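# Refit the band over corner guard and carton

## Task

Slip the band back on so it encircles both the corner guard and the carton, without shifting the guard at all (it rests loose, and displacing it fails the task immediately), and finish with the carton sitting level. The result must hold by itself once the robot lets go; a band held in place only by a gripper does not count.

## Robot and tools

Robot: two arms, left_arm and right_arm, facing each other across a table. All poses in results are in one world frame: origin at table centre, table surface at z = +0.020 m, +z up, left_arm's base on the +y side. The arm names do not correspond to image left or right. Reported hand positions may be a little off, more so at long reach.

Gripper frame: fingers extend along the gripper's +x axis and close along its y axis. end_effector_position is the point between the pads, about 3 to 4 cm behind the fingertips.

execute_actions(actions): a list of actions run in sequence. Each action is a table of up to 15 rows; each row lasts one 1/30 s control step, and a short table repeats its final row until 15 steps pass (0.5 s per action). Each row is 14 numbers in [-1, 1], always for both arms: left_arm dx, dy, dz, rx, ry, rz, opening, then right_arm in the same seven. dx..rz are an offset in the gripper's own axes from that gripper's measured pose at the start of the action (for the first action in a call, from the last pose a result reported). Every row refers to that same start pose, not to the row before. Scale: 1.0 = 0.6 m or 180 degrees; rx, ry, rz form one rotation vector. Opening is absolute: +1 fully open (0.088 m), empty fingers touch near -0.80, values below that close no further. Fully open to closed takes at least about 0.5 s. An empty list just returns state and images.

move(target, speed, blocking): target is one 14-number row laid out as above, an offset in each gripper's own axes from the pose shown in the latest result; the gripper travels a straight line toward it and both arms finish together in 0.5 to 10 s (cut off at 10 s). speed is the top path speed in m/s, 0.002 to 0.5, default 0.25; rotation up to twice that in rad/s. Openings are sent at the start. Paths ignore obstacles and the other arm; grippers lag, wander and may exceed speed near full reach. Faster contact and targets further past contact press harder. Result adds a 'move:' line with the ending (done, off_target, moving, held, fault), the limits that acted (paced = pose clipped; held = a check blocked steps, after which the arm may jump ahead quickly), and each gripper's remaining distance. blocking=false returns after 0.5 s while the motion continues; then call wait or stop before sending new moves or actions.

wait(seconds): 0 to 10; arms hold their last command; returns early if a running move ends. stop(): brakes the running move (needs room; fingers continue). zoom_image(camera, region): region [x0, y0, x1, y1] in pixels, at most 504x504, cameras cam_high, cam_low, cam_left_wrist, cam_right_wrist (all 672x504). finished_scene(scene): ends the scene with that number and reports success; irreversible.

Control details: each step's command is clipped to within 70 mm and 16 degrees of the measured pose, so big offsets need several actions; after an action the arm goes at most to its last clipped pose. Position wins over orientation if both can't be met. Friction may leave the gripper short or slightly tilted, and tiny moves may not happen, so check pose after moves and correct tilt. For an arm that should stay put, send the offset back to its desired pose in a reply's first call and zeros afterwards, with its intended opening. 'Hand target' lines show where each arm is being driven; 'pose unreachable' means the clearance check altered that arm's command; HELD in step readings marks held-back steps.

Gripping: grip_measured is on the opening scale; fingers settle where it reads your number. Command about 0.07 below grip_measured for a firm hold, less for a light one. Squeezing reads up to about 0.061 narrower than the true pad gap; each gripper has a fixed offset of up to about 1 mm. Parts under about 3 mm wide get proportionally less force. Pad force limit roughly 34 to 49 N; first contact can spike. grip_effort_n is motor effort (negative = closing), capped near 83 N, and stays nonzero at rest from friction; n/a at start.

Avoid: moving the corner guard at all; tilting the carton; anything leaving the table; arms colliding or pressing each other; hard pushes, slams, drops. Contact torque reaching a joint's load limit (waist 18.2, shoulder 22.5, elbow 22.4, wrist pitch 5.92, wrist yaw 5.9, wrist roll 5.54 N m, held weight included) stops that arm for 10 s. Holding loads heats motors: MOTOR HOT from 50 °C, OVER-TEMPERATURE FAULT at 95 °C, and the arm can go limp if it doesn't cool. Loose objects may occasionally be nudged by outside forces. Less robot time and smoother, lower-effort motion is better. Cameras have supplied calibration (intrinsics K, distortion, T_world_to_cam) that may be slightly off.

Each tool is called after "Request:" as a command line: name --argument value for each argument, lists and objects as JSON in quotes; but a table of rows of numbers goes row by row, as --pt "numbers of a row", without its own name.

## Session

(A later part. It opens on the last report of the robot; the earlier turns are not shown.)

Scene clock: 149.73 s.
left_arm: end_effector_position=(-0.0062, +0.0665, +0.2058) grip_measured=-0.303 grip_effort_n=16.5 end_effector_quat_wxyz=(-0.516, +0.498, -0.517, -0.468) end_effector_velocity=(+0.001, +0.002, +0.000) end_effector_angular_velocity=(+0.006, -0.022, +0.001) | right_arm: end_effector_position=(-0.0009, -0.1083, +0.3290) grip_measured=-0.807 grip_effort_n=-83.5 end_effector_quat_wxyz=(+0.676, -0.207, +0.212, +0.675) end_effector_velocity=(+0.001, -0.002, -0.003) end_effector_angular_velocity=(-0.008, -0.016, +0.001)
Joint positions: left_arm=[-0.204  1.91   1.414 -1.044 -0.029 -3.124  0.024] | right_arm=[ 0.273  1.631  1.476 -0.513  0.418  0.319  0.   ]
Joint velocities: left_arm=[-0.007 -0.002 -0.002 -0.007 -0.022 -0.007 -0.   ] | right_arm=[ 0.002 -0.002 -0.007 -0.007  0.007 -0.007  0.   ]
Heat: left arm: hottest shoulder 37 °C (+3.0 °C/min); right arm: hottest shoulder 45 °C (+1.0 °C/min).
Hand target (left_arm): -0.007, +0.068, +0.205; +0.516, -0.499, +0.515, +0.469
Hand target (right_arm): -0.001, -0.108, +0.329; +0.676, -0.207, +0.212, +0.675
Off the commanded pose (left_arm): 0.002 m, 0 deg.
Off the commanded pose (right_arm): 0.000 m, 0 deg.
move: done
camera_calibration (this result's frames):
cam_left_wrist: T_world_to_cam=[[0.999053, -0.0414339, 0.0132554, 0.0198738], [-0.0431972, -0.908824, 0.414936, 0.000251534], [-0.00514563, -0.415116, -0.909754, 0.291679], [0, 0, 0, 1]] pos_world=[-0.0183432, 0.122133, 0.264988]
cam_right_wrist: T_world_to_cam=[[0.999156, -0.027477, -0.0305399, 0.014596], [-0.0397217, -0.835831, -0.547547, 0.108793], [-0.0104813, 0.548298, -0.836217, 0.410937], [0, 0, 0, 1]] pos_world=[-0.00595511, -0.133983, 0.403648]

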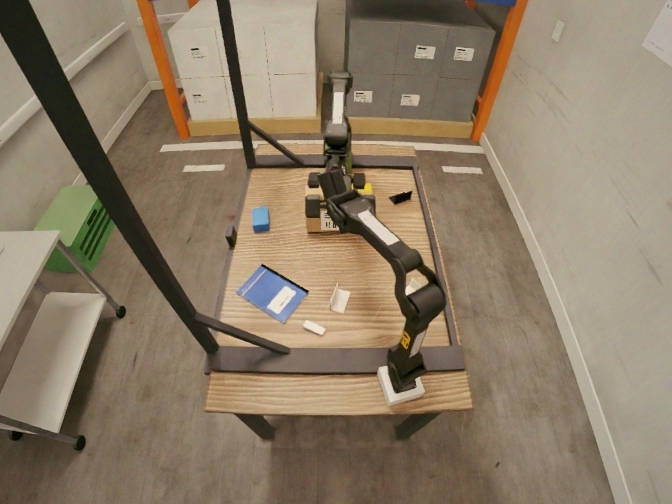

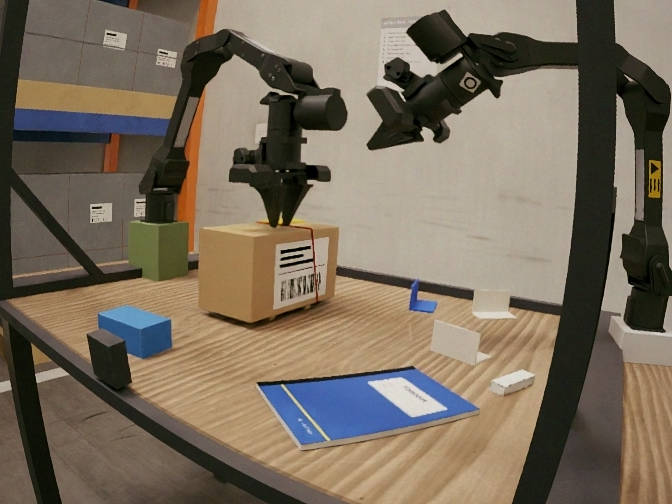

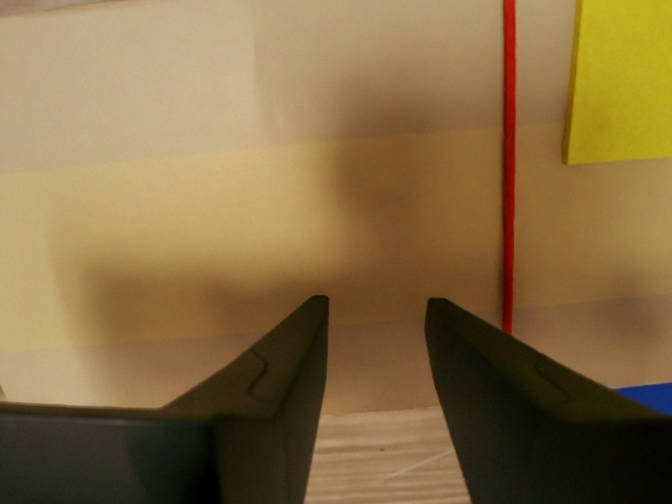

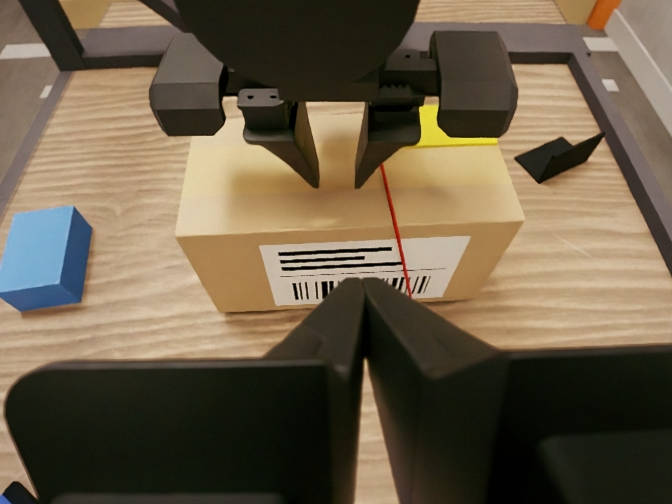

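Request:
move --target '[-0.005,-0.06,0.0,0,0,0,-0.3,0,0,0,0,0,0,-0.9]' --speed 0.06

Request:
move --target '[0.022,0,0.004,0,0,0,-0.3,0,0,0,0,0,0,-0.9]' --speed 0.03

Scene clock: 155.47 s.
left_arm: end_effector_position=(+0.0294, +0.0661, +0.2090) grip_measured=-0.303 grip_effort_n=16.5 end_effector_quat_wxyz=(-0.516, +0.499, -0.515, -0.469) end_effector_velocity=(+0.002, +0.009, +0.002) end_effector_angular_velocity=(+0.032, -0.006, +0.010) | right_arm: end_effector_position=(-0.0009, -0.1083, +0.3290) grip_measured=-0.807 grip_effort_n=-83.5 end_effector_quat_wxyz=(+0.676, -0.207, +0.212, +0.675) end_effector_velocity=(-0.000, +0.000, +0.001) end_effector_angular_velocity=(+0.004, -0.011, +0.016)
Joint positions: left_arm=[-0.105  1.91   1.427 -1.057 -0.029 -3.029  0.024] | right_arm=[ 0.273  1.631  1.476 -0.513  0.418  0.319  0.   ]
Joint velocities: left_arm=[ 0.002 -0.007 -0.002 -0.037 -0.007 -0.007  0.   ] | right_arm=[-0.002 -0.002 -0.002  0.007 -0.007 -0.022  0.   ]
Heat: left arm: hottest shoulder 37 °C (+3.0 °C/min); right arm: hottest shoulder 45 °C (+1.0 °C/min).
Hand target (left_arm): +0.030, +0.064, +0.210; +0.516, -0.498, +0.517, +0.468
Hand target (right_arm): -0.001, -0.108, +0.329; +0.676, -0.207, +0.212, +0.675
Off the commanded pose (left_arm): 0.002 m, 0 deg.
Off the commanded pose (right_arm): 0.000 m, 0 deg.
move: done
camera_calibration (this result's frames):
cam_left_wrist: T_world_to_cam=[[0.999179, -0.0371972, 0.0160807, -0.0166196], [-0.0405182, -0.910127, 0.412343, 0.000657196], [-0.000702548, -0.412656, -0.910887, 0.294522], [0, 0, 0, 1]] pos_world=[0.0168395, 0.121516, 0.268273]
cam_right_wrist: T_world_to_cam=[[0.999156, -0.027477, -0.0305399, 0.014596], [-0.0397217, -0.835831, -0.547547, 0.108793], [-0.0104813, 0.548298, -0.836217, 0.410937], [0, 0, 0, 1]] pos_world=[-0.00595511, -0.133983, 0.403648]

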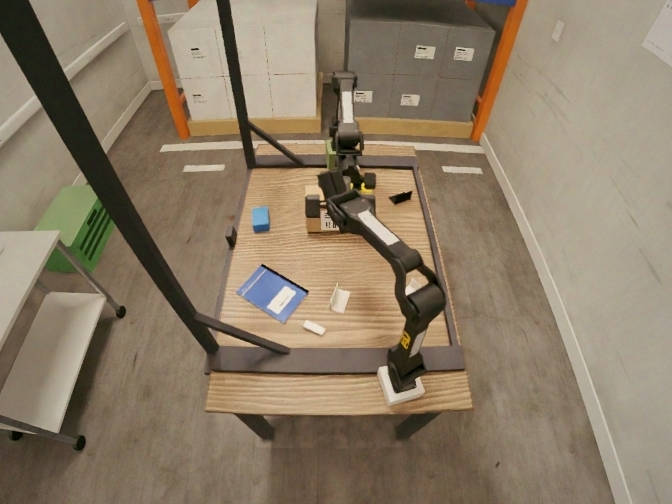

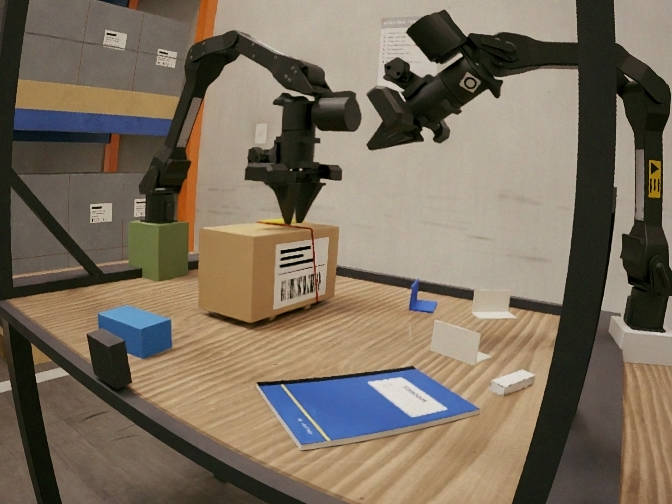

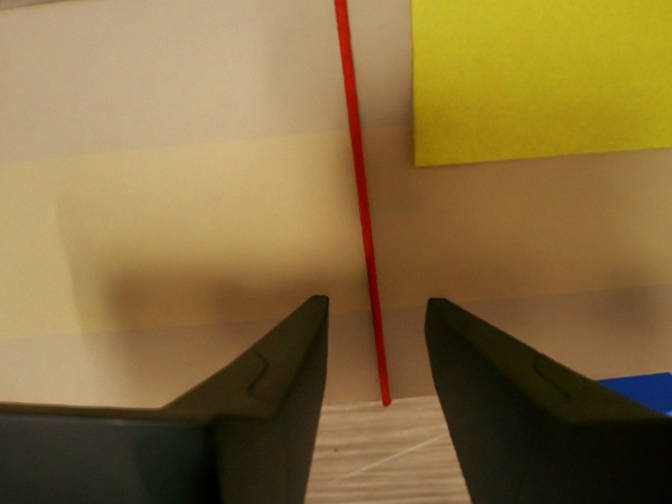

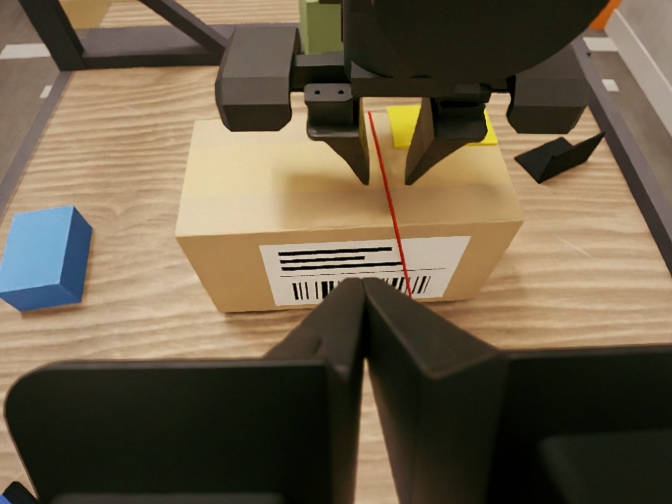

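Scene clock: 156.17 s.
left_arm: end_effector_position=(+0.0294, +0.0657, +0.2017) grip_measured=-0.303 grip_effort_n=16.5 end_effector_quat_wxyz=(-0.513, +0.502, -0.517, -0.466) end_effector_velocity=(-0.003, +0.003, +0.000) end_effector_angular_velocity=(+0.006, +0.023, +0.009) | right_arm: end_effector_position=(-0.0009, -0.1083, +0.3290) grip_measured=-0.807 grip_effort_n=-83.5 end_effector_quat_wxyz=(+0.676, -0.207, +0.212, +0.675) end_effector_velocity=(+0.004, +0.001, -0.001) end_effector_angular_velocity=(-0.004, -0.026, -0.001)
Joint positions: left_arm=[-0.105  1.91   1.396 -1.015 -0.029 -3.029  0.024] | right_arm=[ 0.273  1.631  1.476 -0.513  0.418  0.319  0.   ]
Joint velocities: left_arm=[ 0.002 -0.007 -0.007 -0.007  0.022 -0.007 -0.   ] | right_arm=[-0.007  0.002  0.002 -0.007  0.007 -0.022  0.   ]
Heat: left arm: hottest shoulder 37 °C (+3.0 °C/min); right arm: hottest shoulder 45 °C (+1.0 °C/min).
Hand target (left_arm): +0.030, +0.068, +0.196; +0.516, -0.499, +0.515, +0.469
Hand target (right_arm): -0.001, -0.108, +0.329; +0.676, -0.207, +0.212, +0.675
Off the commanded pose (left_arm): 0.006 m, 1 deg.
Off the commanded pose (right_arm): 0.000 m, 0 deg.
move: done
camera_calibration (this result's frames):
cam_left_wrist: T_world_to_cam=[[0.99917, -0.0370142, 0.0170317, -0.0167432], [-0.0407442, -0.905515, 0.422353, 0.000971197], [-0.000210613, -0.422696, -0.906272, 0.287354], [0, 0, 0, 1]] pos_world=[0.0168294, 0.121723, 0.260296]
cam_right_wrist: T_world_to_cam=[[0.999156, -0.027477, -0.0305399, 0.014596], [-0.0397217, -0.835831, -0.547547, 0.108793], [-0.0104813, 0.548298, -0.836217, 0.410937], [0, 0, 0, 1]] pos_world=[-0.00595511, -0.133983, 0.403648]

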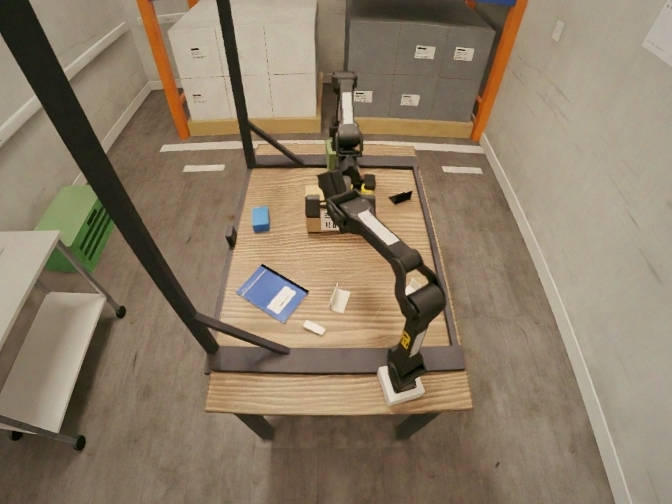

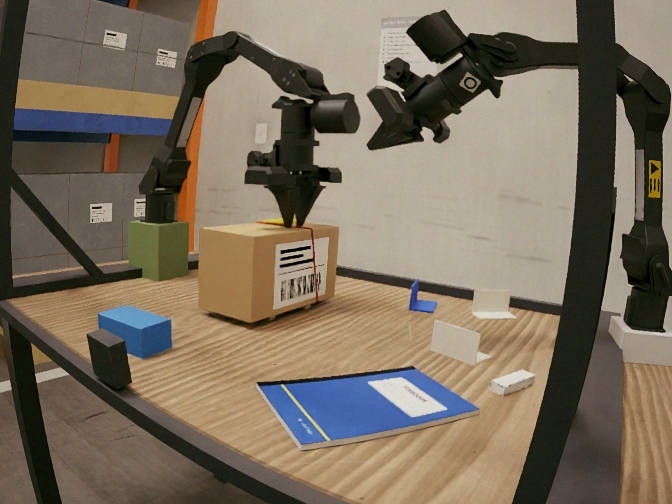

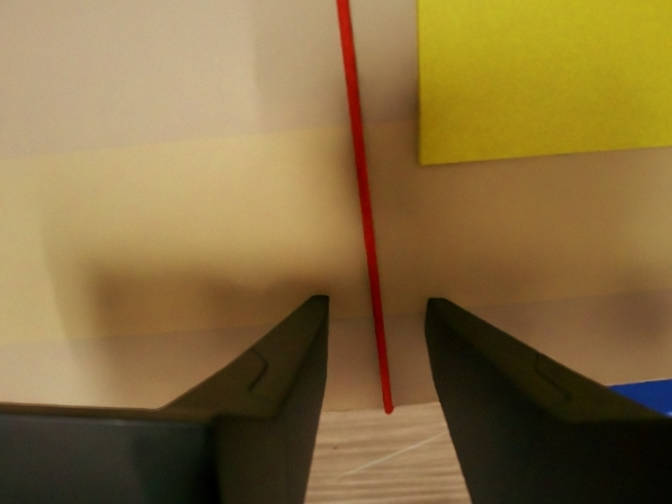

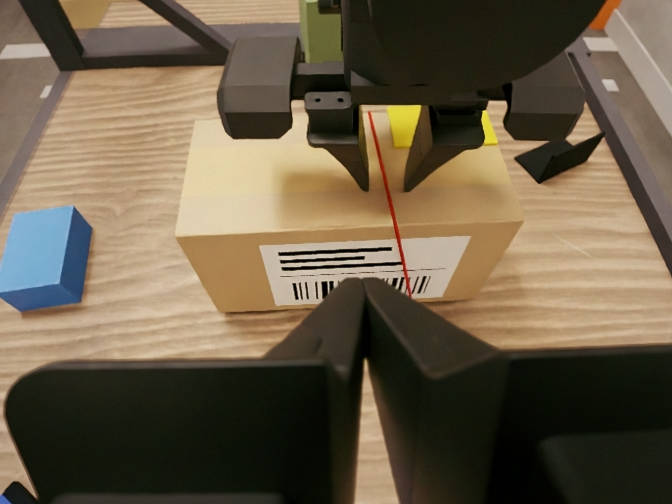

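Request:
move --target '[0.01,0,0.004,0,-0.012,0,-0.3,0,0,0,0,0,0,-0.9]' --speed 0.02

Request:
move --target '[0.003,0.06,0,0,0,0,-0.3,0,0,0,0,0,0,-0.9]' --speed 0.025

Scene clock: 162.10 s.
left_arm: end_effector_position=(+0.0294, +0.0664, +0.2031) grip_measured=-0.303 grip_effort_n=16.5 end_effector_quat_wxyz=(-0.516, +0.499, -0.515, -0.469) end_effector_velocity=(+0.000, +0.001, -0.000) end_effector_angular_velocity=(+0.007, -0.007, +0.005) | right_arm: end_effector_position=(-0.0009, -0.1083, +0.3290) grip_measured=-0.807 grip_effort_n=-83.5 end_effector_quat_wxyz=(+0.676, -0.207, +0.212, +0.675) end_effector_velocity=(+0.001, -0.002, -0.001) end_effector_angular_velocity=(-0.009, -0.006, +0.007)
Joint positions: left_arm=[-0.105  1.915  1.409 -1.034 -0.029 -3.029  0.024] | right_arm=[ 0.273  1.631  1.476 -0.513  0.418  0.319  0.   ]
Joint velocities: left_arm=[-0.002  0.002  0.002 -0.007 -0.007 -0.007 -0.   ] | right_arm=[-0.002 -0.007 -0.007 -0.007 -0.007 -0.007  0.   ]
Heat: left arm: hottest shoulder 37 °C (+3.0 °C/min); right arm: hottest shoulder 45 °C (+1.0 °C/min).
Hand target (left_arm): +0.030, +0.068, +0.196; +0.523, -0.493, +0.508, +0.475
Hand target (right_arm): -0.001, -0.108, +0.329; +0.676, -0.207, +0.212, +0.675
Off the commanded pose (left_arm): 0.008 m, 2 deg.
Off the commanded pose (right_arm): 0.000 m, 0 deg.
move: done
camera_calibration (this result's frames):
cam_left_wrist: T_world_to_cam=[[0.999179, -0.0371972, 0.0160807, -0.0164999], [-0.0405182, -0.910127, 0.412343, 0.00335232], [-0.000702548, -0.412656, -0.910887, 0.289268], [0, 0, 0, 1]] pos_world=[0.0168254, 0.121806, 0.262373]
cam_right_wrist: T_world_to_cam=[[0.999156, -0.027477, -0.0305399, 0.014596], [-0.0397217, -0.835831, -0.547547, 0.108793], [-0.0104813, 0.548298, -0.836217, 0.410937], [0, 0, 0, 1]] pos_world=[-0.00595511, -0.133983, 0.403648]

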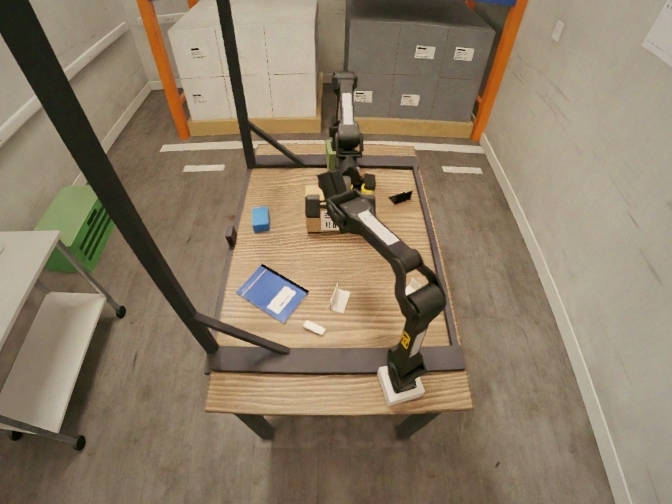

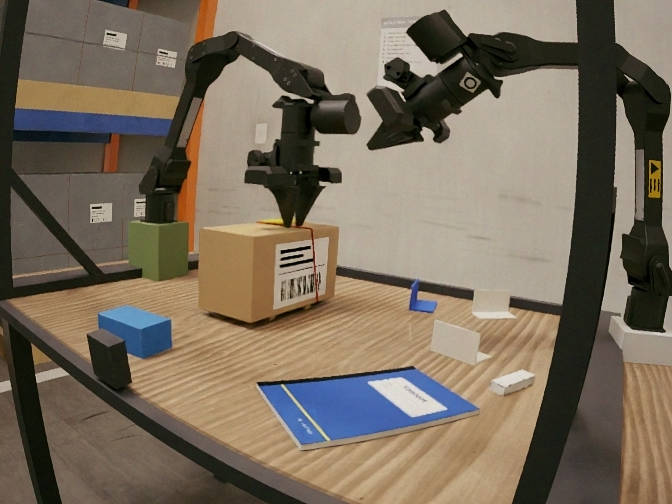

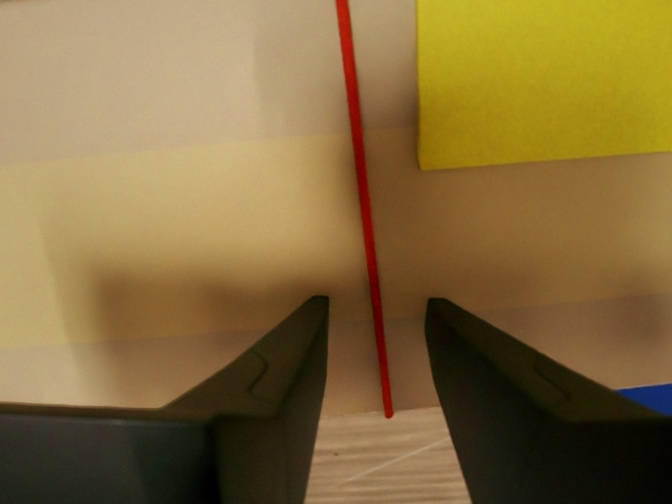

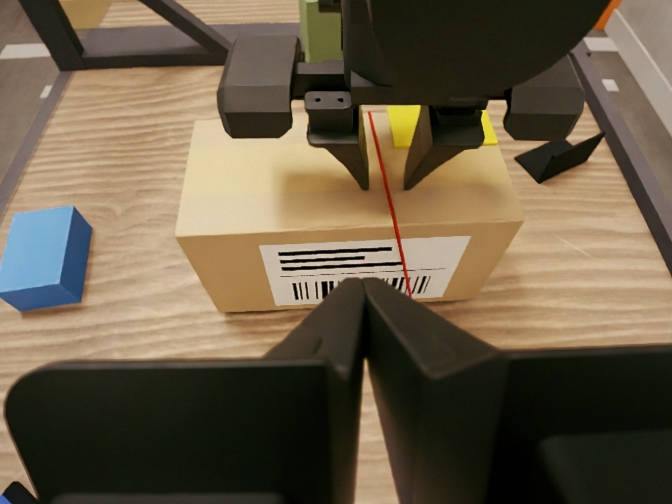

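Scene clock: 163.83 s.
left_arm: end_effector_position=(-0.0019, +0.0647, +0.2029) grip_measured=-0.303 grip_effort_n=15.6 end_effector_quat_wxyz=(-0.514, +0.504, -0.514, -0.466) end_effector_velocity=(+0.002, -0.001, +0.000) end_effector_angular_velocity=(-0.009, -0.021, +0.006) | right_arm: end_effector_position=(-0.0009, -0.1083, +0.3290) grip_measured=-0.807 grip_effort_n=-83.5 end_effector_quat_wxyz=(+0.676, -0.207, +0.212, +0.675) end_effector_velocity=(+0.001, -0.001, -0.001) end_effector_angular_velocity=(-0.009, +0.006, -0.001)
Joint positions: left_arm=[-0.196  1.914  1.407 -1.027 -0.038 -3.125  0.024] | right_arm=[ 0.273  1.631  1.476 -0.513  0.418  0.319  0.   ]
Joint velocities: left_arm=[-0.002 -0.002 -0.002  0.007 -0.022 -0.007 -0.   ] | right_arm=[-0.002 -0.002 -0.002 -0.007 -0.007  0.007  0.   ]
Heat: left arm: hottest shoulder 37 °C (+2.0 °C/min); right arm: hottest shoulder 45 °C (+1.0 °C/min).
Hand target (left_arm): -0.007, +0.068, +0.200; +0.516, -0.498, +0.515, +0.469
Hand target (right_arm): -0.001, -0.108, +0.329; +0.676, -0.207, +0.212, +0.675
Off the commanded pose (left_arm): 0.007 m, 1 deg.
Off the commanded pose (right_arm): 0.000 m, 0 deg.
move: done
camera_calibration (this result's frames):
cam_left_wrist: T_world_to_cam=[[0.999231, -0.0322411, 0.0223346, 0.0130914], [-0.038647, -0.906468, 0.420502, -0.0012451], [0.00668822, -0.421041, -0.907017, 0.288093], [0, 0, 0, 1]] pos_world=[-0.0150563, 0.120592, 0.261536]
cam_right_wrist: T_world_to_cam=[[0.999156, -0.027477, -0.0305399, 0.014596], [-0.0397217, -0.835831, -0.547547, 0.108793], [-0.0104813, 0.548298, -0.836217, 0.410937], [0, 0, 0, 1]] pos_world=[-0.00595511, -0.133983, 0.403648]

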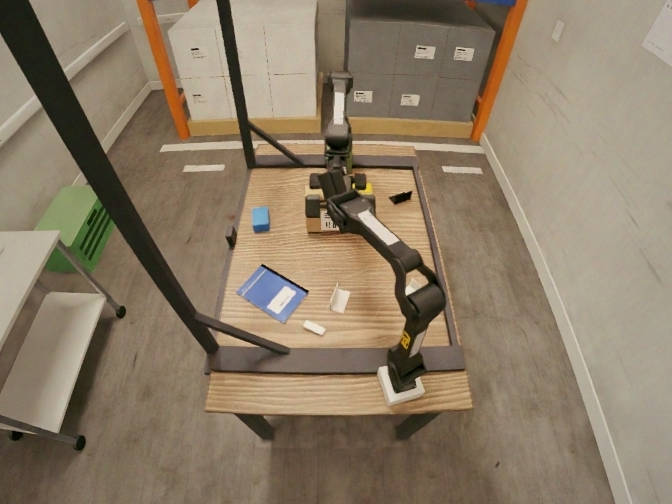

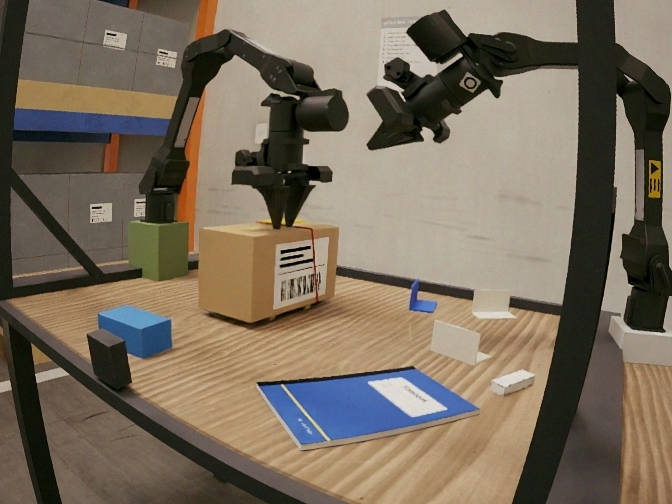

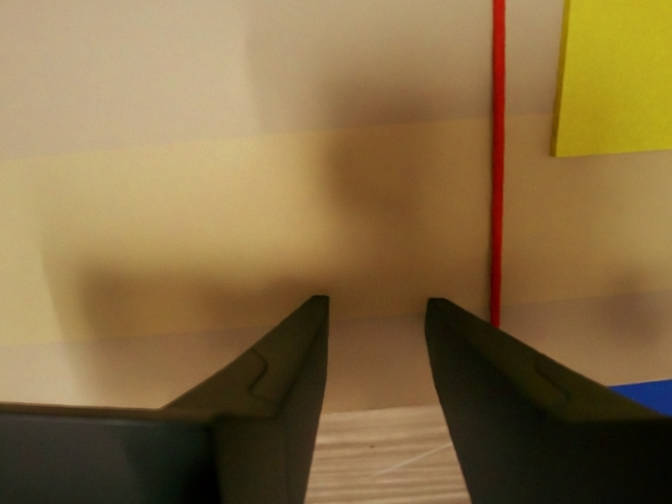

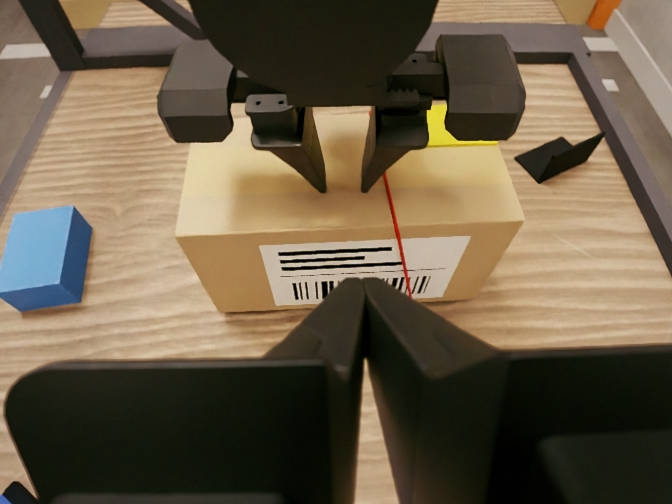

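Request:
move --target '[-0.02,0,0.0,0,0,0,-0.3,0,0,0,0,0,0,-0.9]' --speed 0.05

Request:
move --target '[0,-0.052,0.026,0,-0.012,0,-0.3,0,0,0,0,0,0,-0.9]' --speed 0.06

Scene clock: 181.83 s.
left_arm: end_effector_position=(-0.0016, +0.0672, +0.2084) grip_measured=-0.303 grip_effort_n=15.6 end_effector_quat_wxyz=(-0.519, +0.500, -0.509, -0.471) end_effector_velocity=(+0.000, +0.002, +0.002) end_effector_angular_velocity=(+0.002, -0.007, +0.005) | right_arm: end_effector_position=(-0.0009, -0.1083, +0.3290) grip_measured=-0.807 grip_effort_n=-83.5 end_effector_quat_wxyz=(+0.676, -0.207, +0.212, +0.675) end_effector_velocity=(+0.002, -0.000, -0.003) end_effector_angular_velocity=(-0.008, -0.004, -0.012)
Joint positions: left_arm=[-0.196  1.914  1.43  -1.068 -0.038 -3.125  0.024] | right_arm=[ 0.273  1.631  1.476 -0.513  0.418  0.319  0.   ]
Joint velocities: left_arm=[-0.002 -0.007 -0.002 -0.007 -0.007 -0.007 -0.   ] | right_arm=[-0.002  0.002 -0.002 -0.007  0.007  0.007  0.   ]
Heat: left arm: hottest shoulder 38 °C (+1.0 °C/min); right arm: hottest shoulder 45 °C (+1.0 °C/min).
Hand target (left_arm): -0.002, +0.065, +0.215; +0.514, -0.504, +0.514, +0.466
Hand target (right_arm): -0.001, -0.108, +0.329; +0.676, -0.207, +0.212, +0.675
Off the commanded pose (left_arm): 0.007 m, 1 deg.
Off the commanded pose (right_arm): 0.000 m, 0 deg.
move: done
camera_calibration (this result's frames):
cam_left_wrist: T_world_to_cam=[[0.99923, -0.0318814, 0.0228802, 0.0126113], [-0.0384098, -0.914027, 0.403832, 0.00267401], [0.00803838, -0.4044, -0.914547, 0.294649], [0, 0, 0, 1]] pos_world=[-0.0148674, 0.122002, 0.268102]
cam_right_wrist: T_world_to_cam=[[0.999156, -0.027477, -0.0305399, 0.014596], [-0.0397217, -0.835831, -0.547547, 0.108793], [-0.0104813, 0.548298, -0.836217, 0.410937], [0, 0, 0, 1]] pos_world=[-0.00595511, -0.133983, 0.403648]

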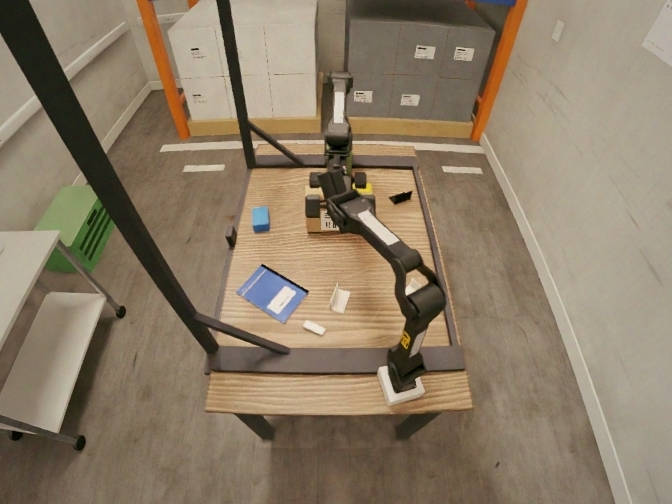

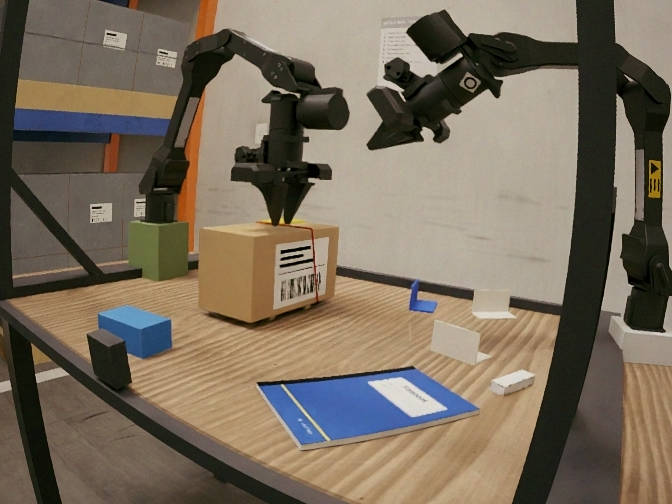

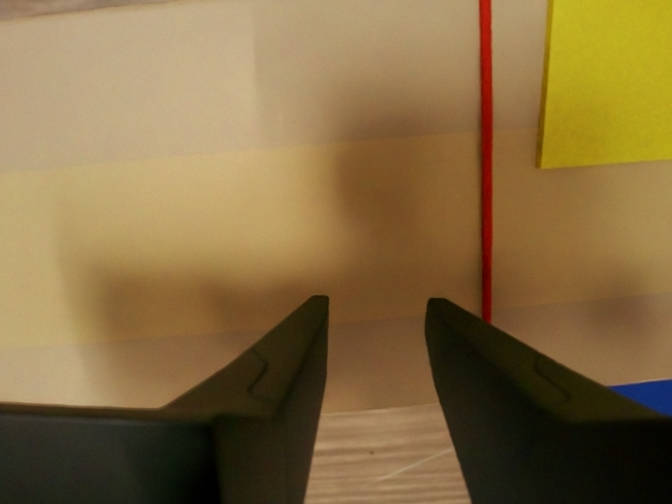

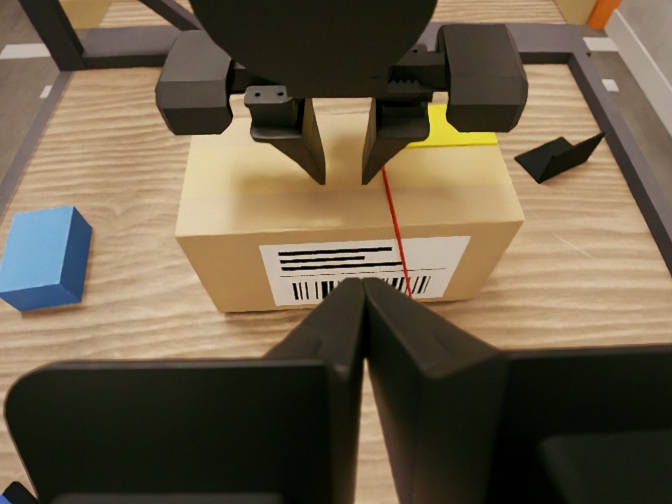

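Scene clock: 182.77 s.
left_arm: end_effector_position=(+0.0293, +0.0785, +0.2066) grip_measured=-0.303 grip_effort_n=15.1 end_effector_quat_wxyz=(-0.528, +0.490, -0.498, -0.483) end_effector_velocity=(+0.000, +0.003, +0.001) end_effector_angular_velocity=(+0.008, -0.007, -0.010) | right_arm: end_effector_position=(-0.0009, -0.1083, +0.3290) grip_measured=-0.807 grip_effort_n=-83.5 end_effector_quat_wxyz=(+0.676, -0.207, +0.212, +0.675) end_effector_velocity=(+0.002, +0.001, +0.001) end_effector_angular_velocity=(+0.009, -0.018, +0.004)
Joint positions: left_arm=[-0.108  1.907  1.413 -1.096 -0.038 -3.043  0.024] | right_arm=[ 0.273  1.631  1.476 -0.513  0.418  0.319  0.   ]
Joint velocities: left_arm=[-0.002 -0.007 -0.007 -0.007 -0.007  0.007 -0.   ] | right_arm=[-0.002 -0.002 -0.002  0.007  0.007 -0.022  0.   ]
Heat: left arm: hottest shoulder 39 °C (+2.0 °C/min); right arm: hottest shoulder 45 °C (+1.0 °C/min).
Hand target (left_arm): +0.030, +0.081, +0.210; +0.528, -0.491, +0.500, +0.480
Hand target (right_arm): -0.001, -0.108, +0.329; +0.676, -0.207, +0.212, +0.675
Off the commanded pose (left_arm): 0.004 m, 0 deg.
Off the commanded pose (right_arm): 0.000 m, 0 deg.
move: done
camera_calibration (this result's frames):
cam_left_wrist: T_world_to_cam=[[0.999392, -0.0274182, 0.0215261, -0.0179164], [-0.0333959, -0.930099, 0.365788, 0.0239488], [0.00999214, -0.366285, -0.930449, 0.297501], [0, 0, 0, 1]] pos_world=[0.0157326, 0.130754, 0.268435]
cam_right_wrist: T_world_to_cam=[[0.999156, -0.027477, -0.0305399, 0.014596], [-0.0397217, -0.835831, -0.547547, 0.108793], [-0.0104813, 0.548298, -0.836217, 0.410937], [0, 0, 0, 1]] pos_world=[-0.00595511, -0.133983, 0.403648]

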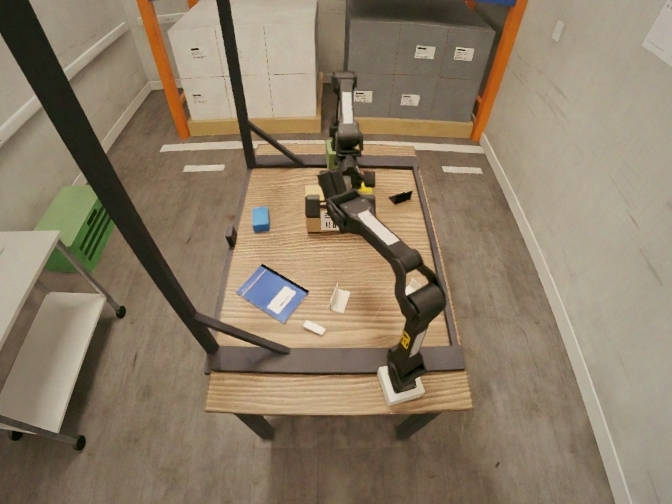

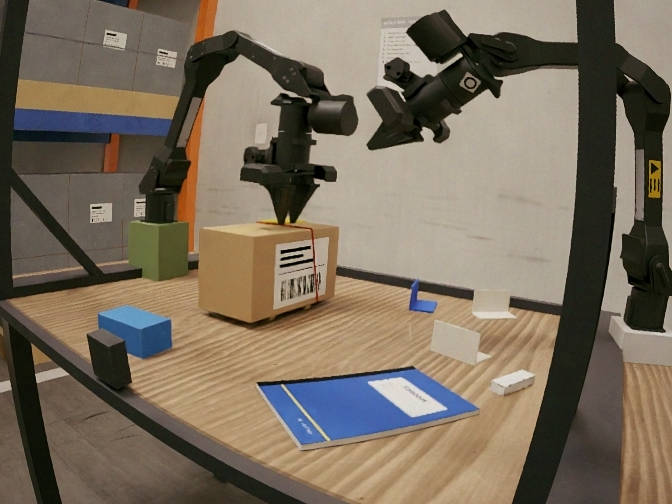

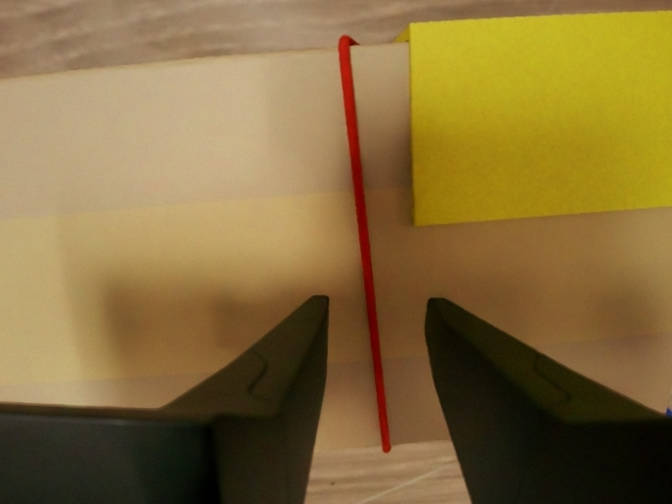

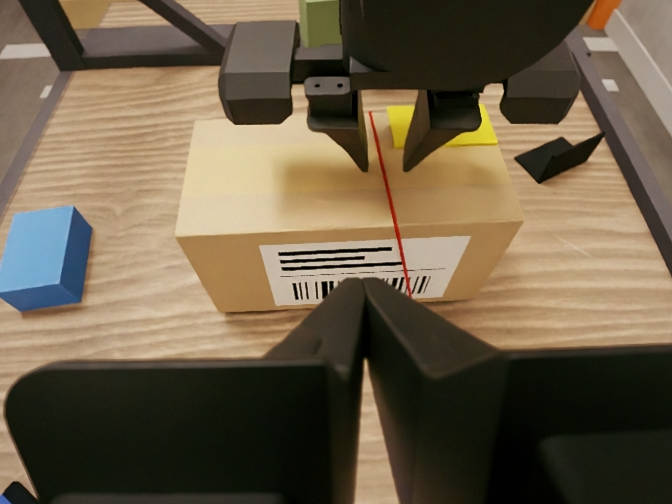

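Request:
move --target '[0.016,0,0.003,0,0,0,-0.3,0,0,0,0,0,0,-0.9]' --speed 0.025

Scene clock: 188.37 s.
left_arm: end_effector_position=(+0.0293, +0.0781, +0.2016) grip_measured=-0.303 grip_effort_n=15.6 end_effector_quat_wxyz=(-0.526, +0.492, -0.500, -0.481) end_effector_velocity=(+0.000, +0.000, -0.001) end_effector_angular_velocity=(-0.002, -0.007, -0.010) | right_arm: end_effector_position=(-0.0009, -0.1083, +0.3290) grip_measured=-0.807 grip_effort_n=-83.5 end_effector_quat_wxyz=(+0.676, -0.207, +0.212, +0.675) end_effector_velocity=(+0.002, -0.002, -0.004) end_effector_angular_velocity=(-0.026, -0.017, +0.022)
Joint positions: left_arm=[-0.108  1.907  1.392 -1.067 -0.038 -3.042  0.024] | right_arm=[ 0.273  1.631  1.476 -0.513  0.418  0.319  0.   ]
Joint velocities: left_arm=[-0.002 -0.002 -0.007  0.007 -0.007  0.007 -0.   ] | right_arm=[-0.007 -0.002 -0.002 -0.022 -0.022 -0.022  0.   ]
Heat: left arm: hottest shoulder 39 °C (+2.0 °C/min); right arm: hottest shoulder 45 °C (+1.0 °C/min).
Hand target (left_arm): +0.030, +0.081, +0.197; +0.528, -0.490, +0.498, +0.483
Hand target (right_arm): -0.001, -0.108, +0.329; +0.676, -0.207, +0.212, +0.675
Off the commanded pose (left_arm): 0.005 m, 0 deg.
Off the commanded pose (right_arm): 0.000 m, 0 deg.
move: done
camera_calibration (this result's frames):
cam_left_wrist: T_world_to_cam=[[0.999373, -0.0276164, 0.022138, -0.0179476], [-0.033891, -0.926992, 0.373547, 0.023581], [0.0102058, -0.374063, -0.927347, 0.292754], [0, 0, 0, 1]] pos_world=[0.0157477, 0.130872, 0.263073]
cam_right_wrist: T_world_to_cam=[[0.999156, -0.027477, -0.0305399, 0.014596], [-0.0397217, -0.835831, -0.547547, 0.108793], [-0.0104813, 0.548298, -0.836217, 0.410937], [0, 0, 0, 1]] pos_world=[-0.00595511, -0.133983, 0.403648]

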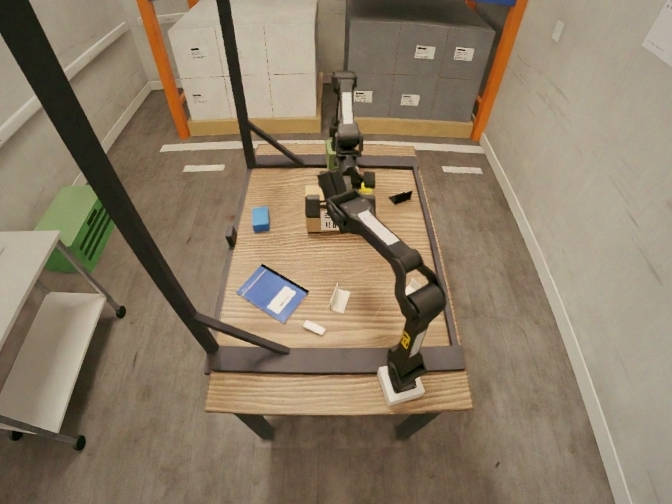

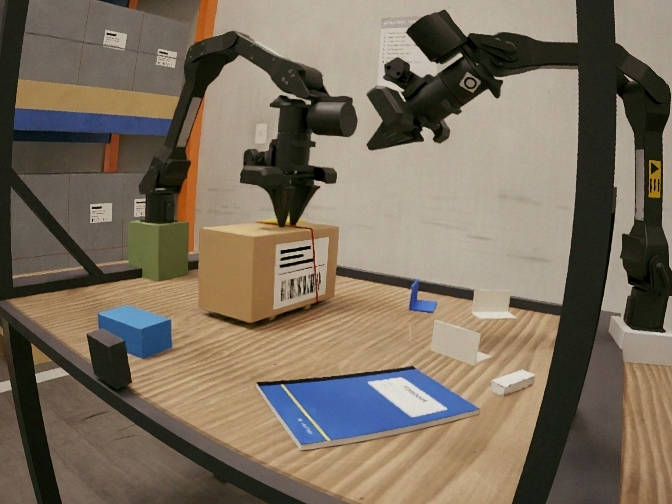

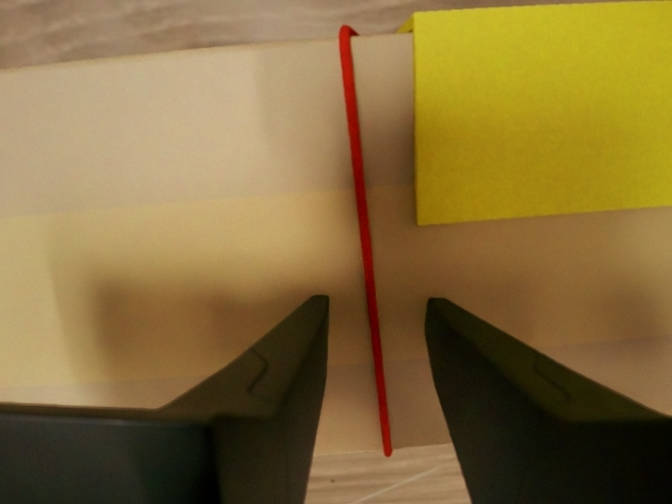

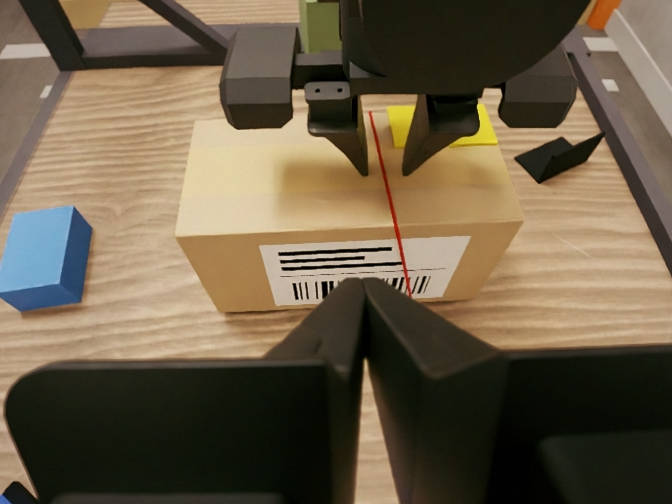

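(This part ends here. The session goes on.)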